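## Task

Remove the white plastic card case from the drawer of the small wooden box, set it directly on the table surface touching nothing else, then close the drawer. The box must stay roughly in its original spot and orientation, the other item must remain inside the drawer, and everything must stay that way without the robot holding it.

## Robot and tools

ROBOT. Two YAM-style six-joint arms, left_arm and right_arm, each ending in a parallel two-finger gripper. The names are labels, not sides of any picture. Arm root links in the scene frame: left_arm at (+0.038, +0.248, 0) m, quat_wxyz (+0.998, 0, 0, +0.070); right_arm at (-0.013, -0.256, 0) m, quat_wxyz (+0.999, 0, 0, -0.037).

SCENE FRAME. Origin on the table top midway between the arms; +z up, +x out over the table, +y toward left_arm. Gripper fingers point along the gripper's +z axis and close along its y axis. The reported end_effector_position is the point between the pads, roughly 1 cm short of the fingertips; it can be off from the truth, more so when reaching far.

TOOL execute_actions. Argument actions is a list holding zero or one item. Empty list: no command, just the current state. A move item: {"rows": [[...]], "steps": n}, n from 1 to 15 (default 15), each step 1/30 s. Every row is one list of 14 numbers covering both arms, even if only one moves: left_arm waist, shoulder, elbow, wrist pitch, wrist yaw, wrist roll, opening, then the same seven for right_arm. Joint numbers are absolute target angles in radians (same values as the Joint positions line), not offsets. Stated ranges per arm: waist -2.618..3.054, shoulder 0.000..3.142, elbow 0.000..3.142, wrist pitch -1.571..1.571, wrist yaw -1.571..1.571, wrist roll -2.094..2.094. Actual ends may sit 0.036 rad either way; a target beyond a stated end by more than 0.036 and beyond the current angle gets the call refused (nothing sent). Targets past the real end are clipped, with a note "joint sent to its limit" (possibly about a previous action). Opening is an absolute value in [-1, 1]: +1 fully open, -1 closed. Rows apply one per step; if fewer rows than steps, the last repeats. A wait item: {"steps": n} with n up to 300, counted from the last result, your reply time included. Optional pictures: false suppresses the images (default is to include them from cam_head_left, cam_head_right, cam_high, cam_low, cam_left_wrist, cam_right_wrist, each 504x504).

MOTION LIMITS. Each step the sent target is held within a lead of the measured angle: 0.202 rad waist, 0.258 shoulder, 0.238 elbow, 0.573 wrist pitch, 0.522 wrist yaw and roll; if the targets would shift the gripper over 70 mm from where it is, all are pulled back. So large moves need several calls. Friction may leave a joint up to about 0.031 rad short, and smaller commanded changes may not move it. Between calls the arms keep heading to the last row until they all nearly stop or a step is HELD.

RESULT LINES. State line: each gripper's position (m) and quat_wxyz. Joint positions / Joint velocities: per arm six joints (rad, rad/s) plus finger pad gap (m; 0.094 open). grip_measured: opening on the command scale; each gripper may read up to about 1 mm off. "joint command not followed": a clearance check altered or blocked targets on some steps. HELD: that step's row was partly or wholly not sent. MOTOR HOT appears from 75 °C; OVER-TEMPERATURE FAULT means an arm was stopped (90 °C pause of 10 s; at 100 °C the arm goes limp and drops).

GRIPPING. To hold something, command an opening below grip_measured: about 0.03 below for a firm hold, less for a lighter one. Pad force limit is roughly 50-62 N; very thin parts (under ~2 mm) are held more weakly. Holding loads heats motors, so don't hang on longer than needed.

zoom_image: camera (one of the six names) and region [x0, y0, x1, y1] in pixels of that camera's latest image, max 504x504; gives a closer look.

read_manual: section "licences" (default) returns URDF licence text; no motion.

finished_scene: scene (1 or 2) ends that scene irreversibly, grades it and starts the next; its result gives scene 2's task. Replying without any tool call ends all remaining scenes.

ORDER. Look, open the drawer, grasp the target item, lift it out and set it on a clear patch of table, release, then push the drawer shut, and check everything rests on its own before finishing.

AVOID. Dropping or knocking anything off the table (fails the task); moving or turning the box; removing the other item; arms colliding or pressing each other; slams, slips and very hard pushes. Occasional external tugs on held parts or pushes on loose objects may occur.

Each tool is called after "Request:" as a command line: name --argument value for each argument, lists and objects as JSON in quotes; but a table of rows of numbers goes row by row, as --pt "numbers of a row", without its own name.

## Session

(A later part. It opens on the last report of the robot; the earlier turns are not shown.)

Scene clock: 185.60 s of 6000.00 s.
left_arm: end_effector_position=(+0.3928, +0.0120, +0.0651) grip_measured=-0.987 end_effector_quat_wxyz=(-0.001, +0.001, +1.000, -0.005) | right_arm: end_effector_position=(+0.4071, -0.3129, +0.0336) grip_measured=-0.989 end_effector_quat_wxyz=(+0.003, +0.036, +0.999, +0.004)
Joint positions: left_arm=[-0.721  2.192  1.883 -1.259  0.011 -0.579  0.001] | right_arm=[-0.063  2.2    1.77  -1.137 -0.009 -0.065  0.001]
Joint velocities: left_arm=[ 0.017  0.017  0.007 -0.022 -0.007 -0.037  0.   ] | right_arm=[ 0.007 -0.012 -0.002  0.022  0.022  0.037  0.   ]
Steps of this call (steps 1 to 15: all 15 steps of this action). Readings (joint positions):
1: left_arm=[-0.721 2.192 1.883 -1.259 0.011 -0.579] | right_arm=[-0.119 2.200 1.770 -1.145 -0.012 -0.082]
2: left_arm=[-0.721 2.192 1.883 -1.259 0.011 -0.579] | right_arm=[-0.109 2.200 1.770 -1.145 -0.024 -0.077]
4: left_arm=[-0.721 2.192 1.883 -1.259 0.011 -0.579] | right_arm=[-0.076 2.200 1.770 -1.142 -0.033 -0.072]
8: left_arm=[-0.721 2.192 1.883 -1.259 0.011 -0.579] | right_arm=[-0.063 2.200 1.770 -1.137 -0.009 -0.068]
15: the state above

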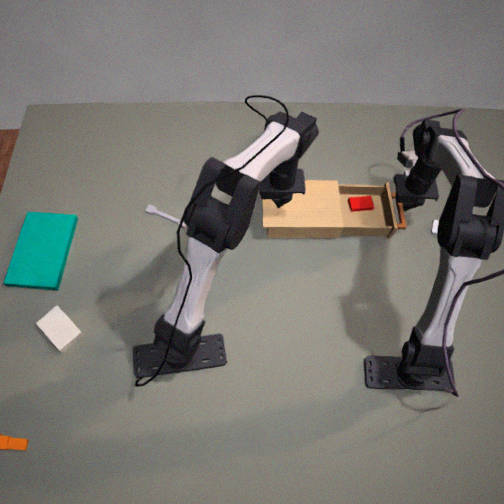

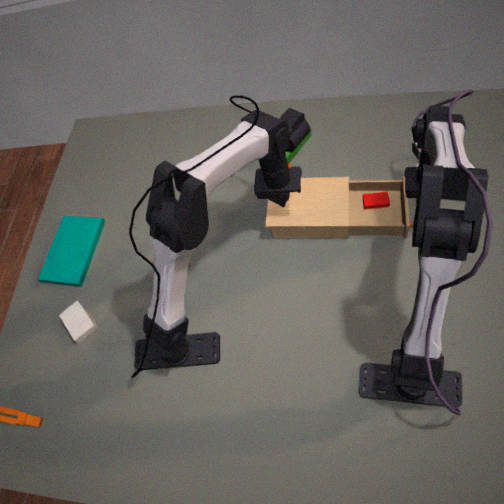

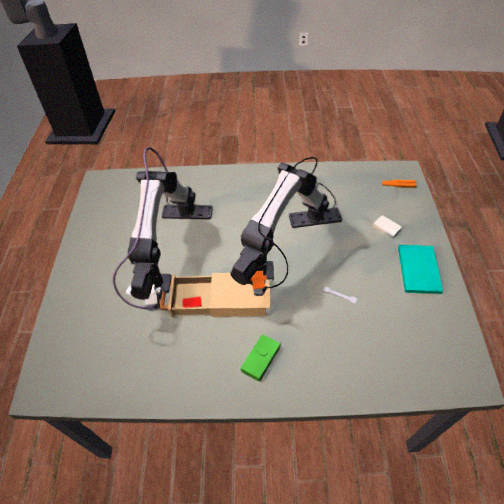

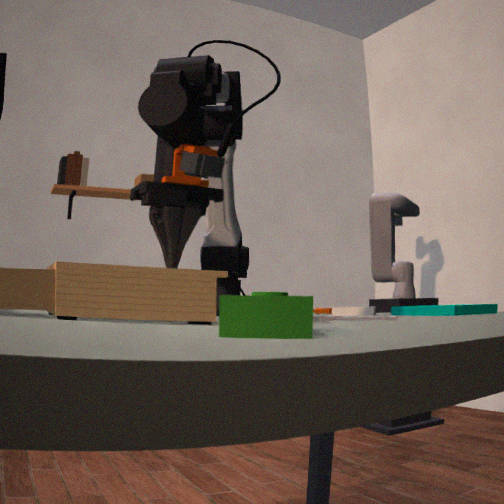

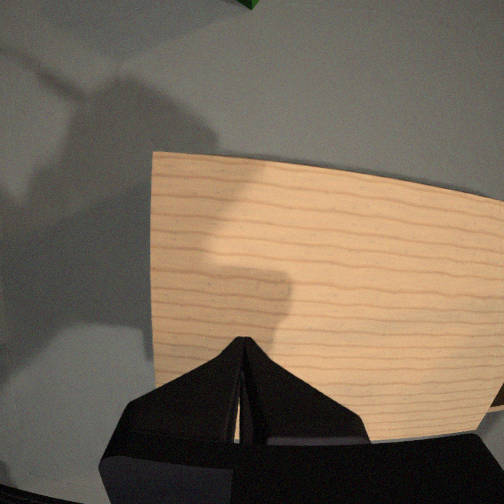

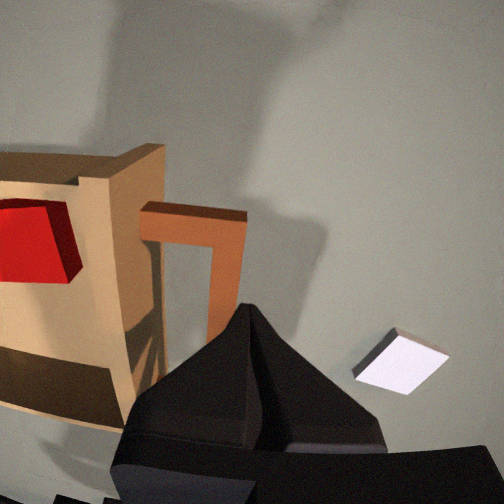

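Request:
execute_actions --actions '[{"rows":[[-0.715,2.28,1.83,-1.24,0,-0.575,-1,0.03,2.24,1.75,-1.14,-0.2,0,-1]],"steps":8}]' --pictures false

Request:
execute_actions --actions '[{"rows":[[-0.715,2.28,1.83,-1.24,0,-0.575,-1,0.1,2.24,1.75,-1.13,-0.2,0.07,-1]],"steps":8}]' --pictures false

Request:
execute_actions --actions '[{"rows":[[-0.715,2.28,1.83,-1.24,0,-0.575,-1,0.17,2.24,1.75,-1.12,-0.2,0.14,-1]],"steps":8}]' --pictures false

Request:
execute_actions --actions '[{"rows":[[-0.715,2.28,1.83,-1.24,0,-0.575,-1,0.24,2.24,1.75,-1.1,-0.22,0.2,-1]],"steps":8}]' --pictures false

Request:
execute_actions --actions '[{"rows":[[-0.715,2.28,1.83,-1.24,0,-0.575,-1,0.29,2.24,1.75,-1.09,-0.24,0.25,-1]],"steps":8}]' --pictures false

Request:
execute_actions --actions '[{"rows":[[-0.715,2.28,1.83,-1.24,0,-0.575,-1,0.33,2.24,1.75,-1.09,-0.26,0.26,-1]]}]' --pictures false

Request:
execute_actions --actions '[{"rows":[[-0.715,2.12,1.88,-1.3,0,-0.575,-1,0.15,2.18,1.78,-1.14,0,0.2,-1]]}]'

Scene clock: 205.27 s of 6000.00 s.
left_arm: end_effector_position=(+0.3928, +0.0120, +0.0651) grip_measured=-0.987 end_effector_quat_wxyz=(-0.001, +0.001, +1.000, -0.005) | right_arm: end_effector_position=(+0.4073, -0.3110, +0.0336) grip_measured=-0.989 end_effector_quat_wxyz=(+0.002, +0.047, +0.999, -0.011)
Joint positions: left_arm=[-0.721  2.192  1.883 -1.259  0.011 -0.579  0.001] | right_arm=[-0.046  2.2    1.77  -1.137  0.021 -0.026  0.   ]
Joint velocities: left_arm=[-0.002  0.007  0.007 -0.051 -0.037 -0.007  0.001] | right_arm=[ 0.012  0.007 -0.012  0.022 -0.022  0.125 -0.001]
Steps of this call (steps 1 to 15: the robot went on to your last target; steps 16 to 90: nothing new was sent; then 16.40 s passed at rest; steps 91 to 98: all 8 steps of this action). Readings (joint positions):
91: left_arm=[-0.721 2.192 1.883 -1.259 0.011 -0.579] | right_arm=[-0.059 2.200 1.770 -1.137 -0.011 -0.057]
92: left_arm=[-0.721 2.192 1.883 -1.259 0.011 -0.579] | right_arm=[-0.056 2.200 1.770 -1.137 -0.004 -0.049]
94: left_arm=[-0.721 2.192 1.883 -1.259 0.011 -0.579] | right_arm=[-0.050 2.200 1.770 -1.137 0.011 -0.038]
98: the state above

Scene clock: 205.53 s of 6000.00 s.
left_arm: end_effector_position=(+0.3928, +0.0120, +0.0651) grip_measured=-0.987 end_effector_quat_wxyz=(-0.001, +0.001, +1.000, -0.005) | right_arm: end_effector_position=(+0.4084, -0.3058, +0.0345) grip_measured=-0.990 end_effector_quat_wxyz=(+0.001, +0.054, +0.997, -0.050)
Joint positions: left_arm=[-0.721  2.192  1.883 -1.259  0.011 -0.579  0.001] | right_arm=[-0.001  2.2    1.77  -1.136  0.101  0.032  0.   ]
Joint velocities: left_arm=[-0.012  0.002  0.002 -0.022 -0.051  0.007  0.   ] | right_arm=[ 0.046 -0.012  0.007  0.007  0.066  0.227 -0.001]
Steps of this call (steps 1 to 8: all 8 steps of this action). Readings (joint positions):
1: left_arm=[-0.721 2.192 1.883 -1.259 0.011 -0.579] | right_arm=[-0.042 2.200 1.770 -1.137 0.026 -0.017]
2: left_arm=[-0.721 2.192 1.883 -1.259 0.011 -0.579] | right_arm=[-0.035 2.200 1.770 -1.136 0.040 -0.006]
4: left_arm=[-0.721 2.192 1.883 -1.259 0.011 -0.579] | right_arm=[-0.018 2.200 1.770 -1.135 0.071 0.011]
8: the state above

Scene clock: 205.80 s of 6000.00 s.
left_arm: end_effector_position=(+0.3928, +0.0120, +0.0651) grip_measured=-0.987 end_effector_quat_wxyz=(-0.001, +0.001, +1.000, -0.005) | right_arm: end_effector_position=(+0.4075, -0.2908, +0.0354) grip_measured=-0.990 end_effector_quat_wxyz=(-0.001, +0.056, +0.996, -0.073)
Joint positions: left_arm=[-0.721  2.192  1.883 -1.259  0.011 -0.579  0.001] | right_arm=[ 0.052  2.2    1.77  -1.148  0.146  0.091  0.   ]
Joint velocities: left_arm=[-0.002 -0.007 -0.007 -0.051 -0.022 -0.066  0.001] | right_arm=[ 0.149 -0.017  0.012 -0.095 -0.022  0.11  -0.002]
Steps of this call (steps 1 to 8: all 8 steps of this action). Readings (joint positions):
1: left_arm=[-0.721 2.192 1.883 -1.259 0.011 -0.579] | right_arm=[0.002 2.200 1.770 -1.136 0.109 0.041]
2: left_arm=[-0.721 2.192 1.883 -1.259 0.011 -0.579] | right_arm=[0.008 2.200 1.770 -1.137 0.122 0.051]
4: left_arm=[-0.721 2.192 1.883 -1.259 0.011 -0.579] | right_arm=[0.023 2.200 1.770 -1.140 0.136 0.067]
8: the state above

Scene clock: 206.07 s of 6000.00 s.
left_arm: end_effector_position=(+0.3928, +0.0120, +0.0651) grip_measured=-0.987 end_effector_quat_wxyz=(-0.001, +0.001, +1.000, -0.005) | right_arm: end_effector_position=(+0.4071, -0.2685, +0.0360) grip_measured=-0.990 end_effector_quat_wxyz=(+0.001, +0.053, +0.995, -0.084)
Joint positions: left_arm=[-0.721  2.192  1.883 -1.259  0.011 -0.579  0.001] | right_arm=[ 0.114  2.2    1.77  -1.155  0.167  0.146  0.   ]
Joint velocities: left_arm=[-0.007  0.012 -0.002  0.051 -0.007  0.037  0.   ] | right_arm=[ 0.159 -0.007 -0.012  0.007 -0.051  0.125 -0.001]
Steps of this call (steps 1 to 8: all 8 steps of this action). Readings (joint positions):
1: left_arm=[-0.721 2.192 1.883 -1.259 0.011 -0.579] | right_arm=[0.058 2.200 1.770 -1.148 0.152 0.099]
2: left_arm=[-0.721 2.192 1.883 -1.259 0.011 -0.579] | right_arm=[0.066 2.200 1.770 -1.149 0.160 0.107]
4: left_arm=[-0.721 2.192 1.883 -1.259 0.011 -0.579] | right_arm=[0.082 2.200 1.770 -1.152 0.166 0.123]
8: the state above

Scene clock: 206.33 s of 6000.00 s.
left_arm: end_effector_position=(+0.3928, +0.0120, +0.0651) grip_measured=-0.987 end_effector_quat_wxyz=(-0.001, +0.001, +1.000, -0.005) | right_arm: end_effector_position=(+0.4070, -0.2490, +0.0362) grip_measured=-0.990 end_effector_quat_wxyz=(+0.005, +0.053, +0.995, -0.088)
Joint positions: left_arm=[-0.721  2.192  1.883 -1.259  0.011 -0.579  0.001] | right_arm=[ 0.164  2.2    1.77  -1.156  0.176  0.197  0.   ]
Joint velocities: left_arm=[ 0.007 -0.012 -0.012 -0.095 -0.066  0.051  0.001] | right_arm=[ 0.125  0.002 -0.017 -0.022  0.081  0.037  0.   ]
Steps of this call (steps 1 to 8: all 8 steps of this action). Readings (joint positions):
1: left_arm=[-0.721 2.192 1.883 -1.259 0.011 -0.579] | right_arm=[0.121 2.200 1.770 -1.156 0.170 0.154]
2: left_arm=[-0.721 2.192 1.883 -1.259 0.011 -0.579] | right_arm=[0.127 2.200 1.770 -1.156 0.174 0.162]
4: left_arm=[-0.721 2.192 1.883 -1.259 0.011 -0.579] | right_arm=[0.142 2.200 1.770 -1.156 0.176 0.176]
8: the state above

Scene clock: 206.83 s of 6000.00 s.
left_arm: end_effector_position=(+0.3928, +0.0120, +0.0651) grip_measured=-0.987 end_effector_quat_wxyz=(-0.001, +0.001, +1.000, -0.005) | right_arm: end_effector_position=(+0.4070, -0.2308, +0.0363) grip_measured=-0.990 end_effector_quat_wxyz=(+0.010, +0.049, +0.995, -0.088)
Joint positions: left_arm=[-0.721  2.192  1.883 -1.259  0.011 -0.579  0.001] | right_arm=[ 0.207  2.2    1.77  -1.154  0.176  0.232  0.   ]
Joint velocities: left_arm=[ 0.002 -0.007  0.002 -0.051  0.095  0.081  0.001] | right_arm=[ 0.007 -0.007 -0.002 -0.037 -0.022 -0.007  0.001]
Steps of this call (steps 1 to 15: all 15 steps of this action). Readings (joint positions):
1: left_arm=[-0.721 2.192 1.883 -1.259 0.011 -0.579] | right_arm=[0.168 2.200 1.770 -1.156 0.178 0.202]
2: left_arm=[-0.721 2.192 1.883 -1.259 0.011 -0.579] | right_arm=[0.172 2.200 1.770 -1.156 0.180 0.205]
4: left_arm=[-0.721 2.192 1.883 -1.259 0.011 -0.579] | right_arm=[0.182 2.200 1.770 -1.156 0.181 0.212]
8: left_arm=[-0.721 2.192 1.883 -1.259 0.011 -0.579] | right_arm=[0.199 2.200 1.770 -1.155 0.180 0.222]
15: the state above

Scene clock: 207.33 s of 6000.00 s.
left_arm: end_effector_position=(+0.3874, +0.0156, +0.0882) grip_measured=-0.987 end_effector_quat_wxyz=(+0.008, +0.001, +1.000, -0.012) | right_arm: end_effector_position=(+0.4091, -0.2345, +0.0399) grip_measured=-0.990 end_effector_quat_wxyz=(+0.008, +0.070, +0.997, -0.022)
Joint positions: left_arm=[-0.721  2.134  1.883 -1.294  0.011 -0.579  0.001] | right_arm=[ 0.145  2.185  1.771 -1.147  0.046  0.21   0.   ]
Joint velocities: left_arm=[-0.017 -0.007 -0.002  0.007  0.066  0.007  0.001] | right_arm=[ 0.007  0.012  0.002 -0.022  0.022  0.022 -0.   ]
Steps of this call (steps 1 to 15: all 15 steps of this action). Readings (joint positions):
1: left_arm=[-0.721 2.182 1.883 -1.259 0.011 -0.579] | right_arm=[0.198 2.195 1.771 -1.154 0.177 0.228]
2: left_arm=[-0.721 2.176 1.883 -1.269 0.011 -0.579] | right_arm=[0.187 2.192 1.771 -1.154 0.149 0.224]
4: left_arm=[-0.721 2.157 1.883 -1.279 0.011 -0.579] | right_arm=[0.162 2.187 1.771 -1.151 0.099 0.220]
8: left_arm=[-0.721 2.134 1.883 -1.289 0.011 -0.579] | right_arm=[0.146 2.185 1.771 -1.147 0.049 0.215]
15: the state above

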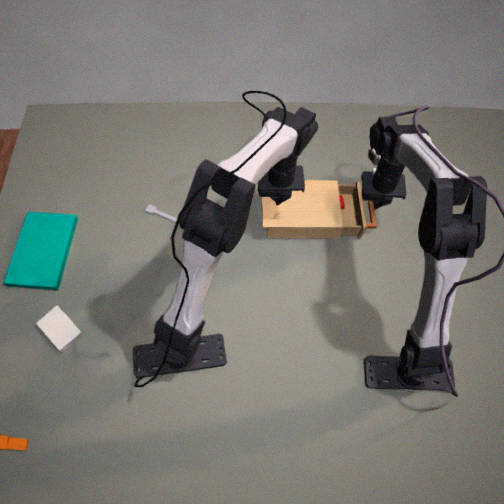

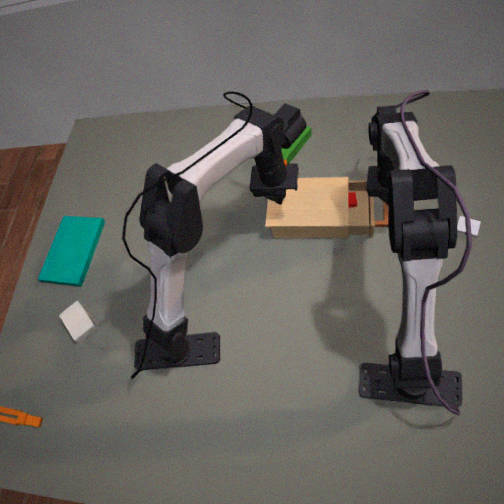

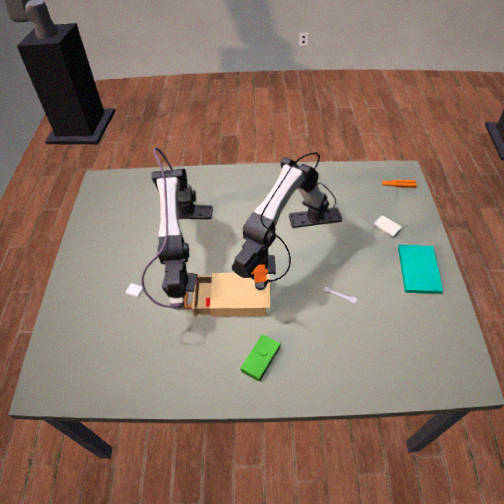

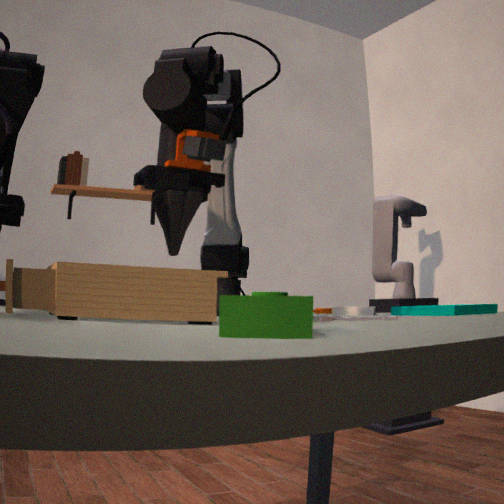

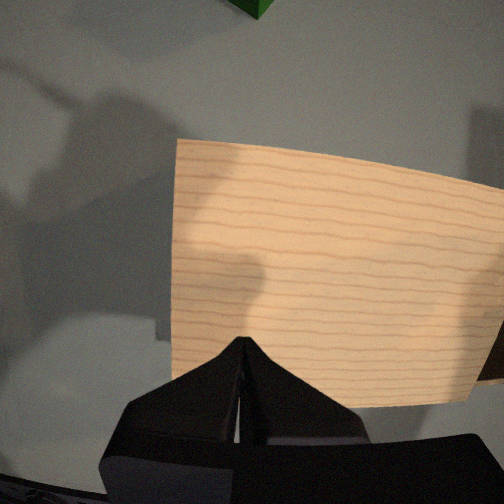

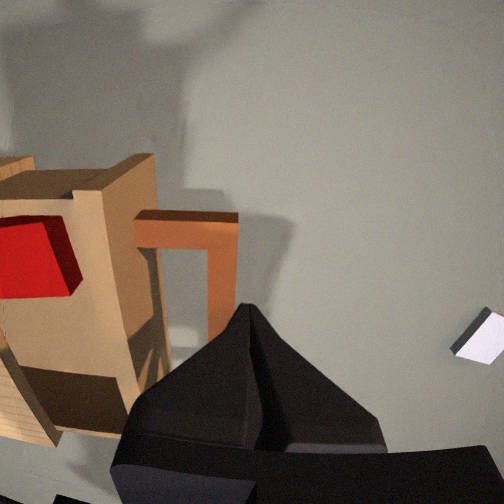

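Request:
execute_actions --actions '[{"rows":[[-0.715,2.2,1.87,-1.25,0,-0.575,-1,0.05,2.19,1.77,-1.14,-0.05,0.1,-1]],"steps":8}]' --pictures false

Request:
execute_actions --actions '[{"rows":[[-0.715,2.28,1.83,-1.24,0,-0.575,-1,0.05,2.245,1.77,-1.13,-0.12,0.1,-1]]}]' --pictures false

Request:
execute_actions --actions '[{"rows":[[-0.715,2.28,1.83,-1.24,0,-0.575,-1,0.16,2.225,1.77,-1.13,-0.3,0.13,-1]],"steps":10}]' --pictures false

Request:
execute_actions --actions '[{"rows":[[-0.715,2.28,1.83,-1.24,0,-0.575,-1,0.22,2.225,1.77,-1.13,-0.35,0.17,-1]],"steps":10}]' --pictures false

Request:
execute_actions --actions '[{"rows":[[-0.715,2.28,1.83,-1.24,0,-0.575,-1,0.29,2.225,1.77,-1.13,-0.38,0.21,-1]]}]'

Scene clock: 223.07 s of 6000.00 s.
left_arm: end_effector_position=(+0.3913, +0.0131, +0.0669) grip_measured=-0.987 end_effector_quat_wxyz=(-0.003, +0.001, +1.000, -0.004) | right_arm: end_effector_position=(+0.4103, -0.2684, +0.0398) grip_measured=-0.990 end_effector_quat_wxyz=(+0.006, +0.083, +0.996, +0.011)
Joint positions: left_arm=[-0.721  2.187  1.883 -1.267  0.01  -0.579  0.001] | right_arm=[ 0.038  2.185  1.771 -1.144 -0.021  0.129  0.   ]
Joint velocities: left_arm=[-0.007 -0.012 -0.007  0.007 -0.037 -0.007 -0.001] | right_arm=[-0.061 -0.007 -0.022 -0.066 -0.022 -0.154  0.   ]
Steps of this call (steps 1 to 15: the robot went on to your last target; steps 16 to 90: nothing new was sent; then 12.47 s passed at rest; steps 91 to 98: all 8 steps of this action). Readings (joint positions):
91: left_arm=[-0.721 2.139 1.883 -1.293 0.011 -0.579] | right_arm=[0.138 2.185 1.771 -1.147 0.038 0.195]
92: left_arm=[-0.721 2.145 1.883 -1.286 0.011 -0.579] | right_arm=[0.124 2.185 1.771 -1.146 0.018 0.178]
94: left_arm=[-0.721 2.168 1.883 -1.276 0.011 -0.579] | right_arm=[0.084 2.185 1.771 -1.145 -0.006 0.153]
98: the state above

Scene clock: 223.57 s of 6000.00 s.
left_arm: end_effector_position=(+0.3909, +0.0134, +0.0646) grip_measured=-0.987 end_effector_quat_wxyz=(-0.006, +0.001, +1.000, -0.002) | right_arm: end_effector_position=(+0.4097, -0.2509, +0.0256) grip_measured=-0.990 end_effector_quat_wxyz=(-0.010, +0.072, +0.996, +0.055)
Joint positions: left_arm=[-0.721  2.193  1.883 -1.267  0.01  -0.579  0.001] | right_arm=[ 0.043  2.223  1.771 -1.136 -0.11   0.111  0.   ]
Joint velocities: left_arm=[ 0.007  0.007  0.002 -0.037  0.022 -0.037  0.   ] | right_arm=[ 0.017 -0.002 -0.002 -0.022  0.007 -0.007  0.001]
Steps of this call (steps 1 to 15: all 15 steps of this action). Readings (joint positions):
1: left_arm=[-0.721 2.192 1.883 -1.267 0.010 -0.579] | right_arm=[0.037 2.187 1.771 -1.144 -0.032 0.126]
2: left_arm=[-0.721 2.193 1.883 -1.267 0.010 -0.579] | right_arm=[0.039 2.191 1.771 -1.141 -0.049 0.123]
4: left_arm=[-0.721 2.193 1.883 -1.267 0.010 -0.579] | right_arm=[0.042 2.204 1.771 -1.138 -0.073 0.118]
8: left_arm=[-0.721 2.193 1.883 -1.267 0.010 -0.579] | right_arm=[0.043 2.223 1.771 -1.137 -0.097 0.113]
15: the state above

Scene clock: 223.90 s of 6000.00 s.
left_arm: end_effector_position=(+0.3909, +0.0134, +0.0646) grip_measured=-0.987 end_effector_quat_wxyz=(-0.006, +0.001, +1.000, -0.002) | right_arm: end_effector_position=(+0.4107, -0.2020, +0.0271) grip_measured=-0.990 end_effector_quat_wxyz=(-0.008, +0.029, +0.996, +0.087)
Joint positions: left_arm=[-0.721  2.193  1.883 -1.267  0.01  -0.579  0.001] | right_arm=[ 0.132  2.223  1.771 -1.121 -0.176  0.115  0.   ]
Joint velocities: left_arm=[-0.007 -0.002 -0.012  0.066  0.007 -0.007  0.001] | right_arm=[-0.027 -0.012 -0.017  0.037 -0.037  0.066 -0.   ]
Steps of this call (steps 1 to 10: all 10 steps of this action). Readings (joint positions):
1: left_arm=[-0.721 2.193 1.883 -1.267 0.010 -0.579] | right_arm=[0.051 2.223 1.771 -1.135 -0.129 0.113]
2: left_arm=[-0.721 2.193 1.883 -1.267 0.010 -0.579] | right_arm=[0.064 2.223 1.771 -1.135 -0.156 0.115]
4: left_arm=[-0.721 2.193 1.883 -1.267 0.010 -0.579] | right_arm=[0.103 2.223 1.771 -1.129 -0.163 0.115]
8: left_arm=[-0.721 2.193 1.883 -1.267 0.010 -0.579] | right_arm=[0.134 2.223 1.771 -1.121 -0.171 0.115]
10: the state above

Scene clock: 224.23 s of 6000.00 s.
left_arm: end_effector_position=(+0.3909, +0.0134, +0.0646) grip_measured=-0.987 end_effector_quat_wxyz=(-0.006, +0.001, +1.000, -0.002) | right_arm: end_effector_position=(+0.4108, -0.1836, +0.0275) grip_measured=-0.990 end_effector_quat_wxyz=(-0.007, +0.026, +0.995, +0.093)
Joint positions: left_arm=[-0.721  2.193  1.883 -1.267  0.01  -0.579  0.001] | right_arm=[ 0.171  2.223  1.771 -1.109 -0.186  0.148  0.   ]
Joint velocities: left_arm=[ 0.007 -0.002 -0.007 -0.007 -0.037  0.037 -0.001] | right_arm=[ 0.002  0.012  0.002 -0.037 -0.007  0.022 -0.001]
Steps of this call (steps 1 to 10: all 10 steps of this action). Readings (joint positions):
1: left_arm=[-0.721 2.193 1.883 -1.267 0.010 -0.579] | right_arm=[0.135 2.223 1.771 -1.121 -0.177 0.120]
2: left_arm=[-0.721 2.193 1.883 -1.267 0.010 -0.579] | right_arm=[0.138 2.223 1.771 -1.119 -0.181 0.127]
4: left_arm=[-0.721 2.193 1.883 -1.267 0.010 -0.579] | right_arm=[0.154 2.223 1.771 -1.114 -0.187 0.136]
8: left_arm=[-0.721 2.193 1.883 -1.267 0.010 -0.579] | right_arm=[0.171 2.223 1.771 -1.109 -0.186 0.146]
10: the state above

Scene clock: 224.73 s of 6000.00 s.
left_arm: end_effector_position=(+0.3909, +0.0134, +0.0646) grip_measured=-0.987 end_effector_quat_wxyz=(-0.006, +0.001, +1.000, -0.002) | right_arm: end_effector_position=(+0.4104, -0.1828, +0.0274) grip_measured=-0.990 end_effector_quat_wxyz=(-0.003, +0.032, +0.997, +0.063)
Joint positions: left_arm=[-0.721  2.193  1.883 -1.267  0.01  -0.579  0.001] | right_arm=[ 0.196  2.219  1.771 -1.109 -0.126  0.187  0.   ]
Joint velocities: left_arm=[ 0.012 -0.012 -0.012  0.022 -0.007 -0.037 -0.001] | right_arm=[ 0.012  0.002 -0.022 -0.051 -0.007 -0.037  0.   ]
Steps of this call (steps 1 to 15: all 15 steps of this action). Readings (joint positions):
1: left_arm=[-0.721 2.193 1.883 -1.267 0.010 -0.579] | right_arm=[0.174 2.223 1.771 -1.109 -0.185 0.154]
2: left_arm=[-0.721 2.193 1.883 -1.267 0.010 -0.579] | right_arm=[0.179 2.223 1.771 -1.109 -0.172 0.161]
4: left_arm=[-0.721 2.193 1.883 -1.267 0.010 -0.579] | right_arm=[0.189 2.221 1.771 -1.109 -0.147 0.171]
8: left_arm=[-0.721 2.193 1.883 -1.267 0.010 -0.579] | right_arm=[0.195 2.219 1.771 -1.109 -0.129 0.181]
15: the state above

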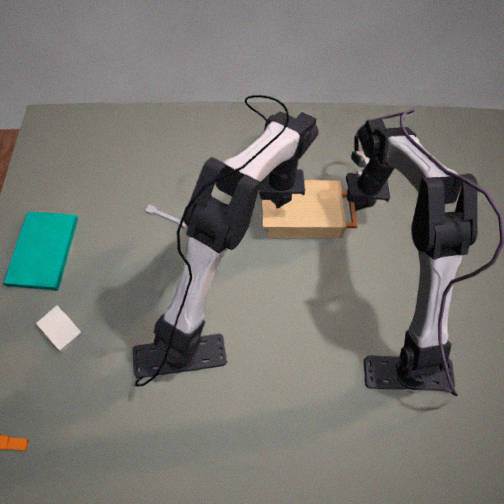

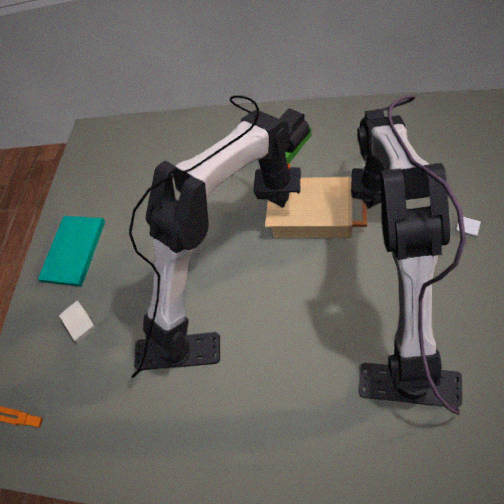

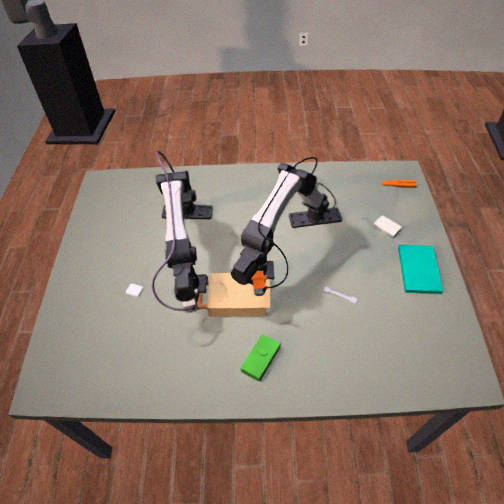

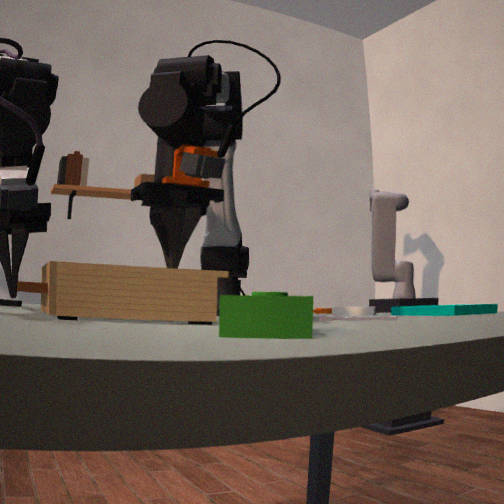

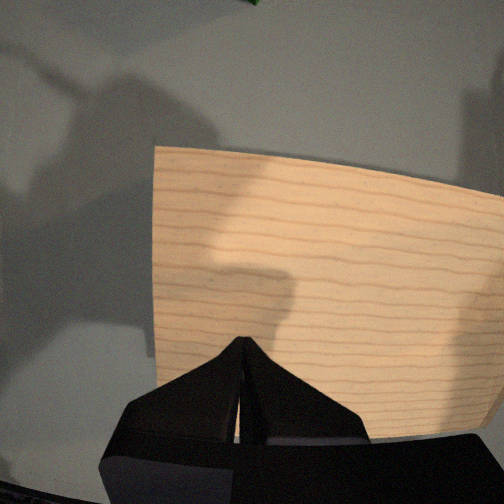

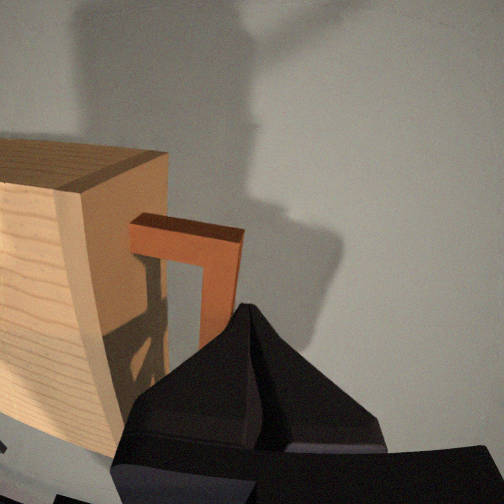

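Request:
execute_actions --actions '[{"rows":[[-0.715,2.28,1.83,-1.24,0,-0.575,-1,0.12,2.22,1.77,-1.13,0,0.2,-1],[-0.715,2.2,1.88,-1.27,0,-0.575,-1,0.12,2.22,1.77,-1.13,0,0.2,-1],[-0.715,2.1,1.88,-1.3,0,-0.575,-1,0.12,2.22,1.77,-1.13,0,0.2,-1]]}]' --pictures false

Request:
finished_scene --scene 1

Scene clock: 233.87 s of 6000.00 s.
left_arm: end_effector_position=(+0.3879, +0.0154, +0.0985) grip_measured=-0.987 end_effector_quat_wxyz=(+0.019, +0.001, +1.000, -0.019) | right_arm: end_effector_position=(+0.4140, -0.2383, +0.0261) grip_measured=-0.990 end_effector_quat_wxyz=(+0.003, +0.076, +0.997, +0.005)
Joint positions: left_arm=[-0.721  2.108  1.883 -1.294  0.01  -0.579  0.001] | right_arm=[ 0.113  2.219  1.771 -1.117 -0.01   0.19   0.   ]
Joint velocities: left_arm=[ 0.002  0.002 -0.002 -0.066 -0.081 -0.037  0.002] | right_arm=[-0.002  0.007 -0.027 -0.037  0.007  0.037  0.001]
Steps of this call (steps 1 to 15: the robot went on to your last target; steps 16 to 90: nothing new was sent; then 5.63 s passed at rest; steps 91 to 105: all 15 steps of this action). Readings (joint positions):
91: left_arm=[-0.721 2.193 1.883 -1.267 0.010 -0.579] | right_arm=[0.187 2.219 1.771 -1.109 -0.109 0.188]
92: left_arm=[-0.721 2.189 1.883 -1.268 0.010 -0.579] | right_arm=[0.180 2.219 1.771 -1.111 -0.092 0.188]
94: left_arm=[-0.721 2.173 1.883 -1.275 0.010 -0.579] | right_arm=[0.151 2.219 1.771 -1.114 -0.062 0.188]
98: left_arm=[-0.721 2.121 1.883 -1.287 0.010 -0.579] | right_arm=[0.113 2.219 1.771 -1.115 -0.024 0.189]
105: the state above

The scene is finished: the task was done.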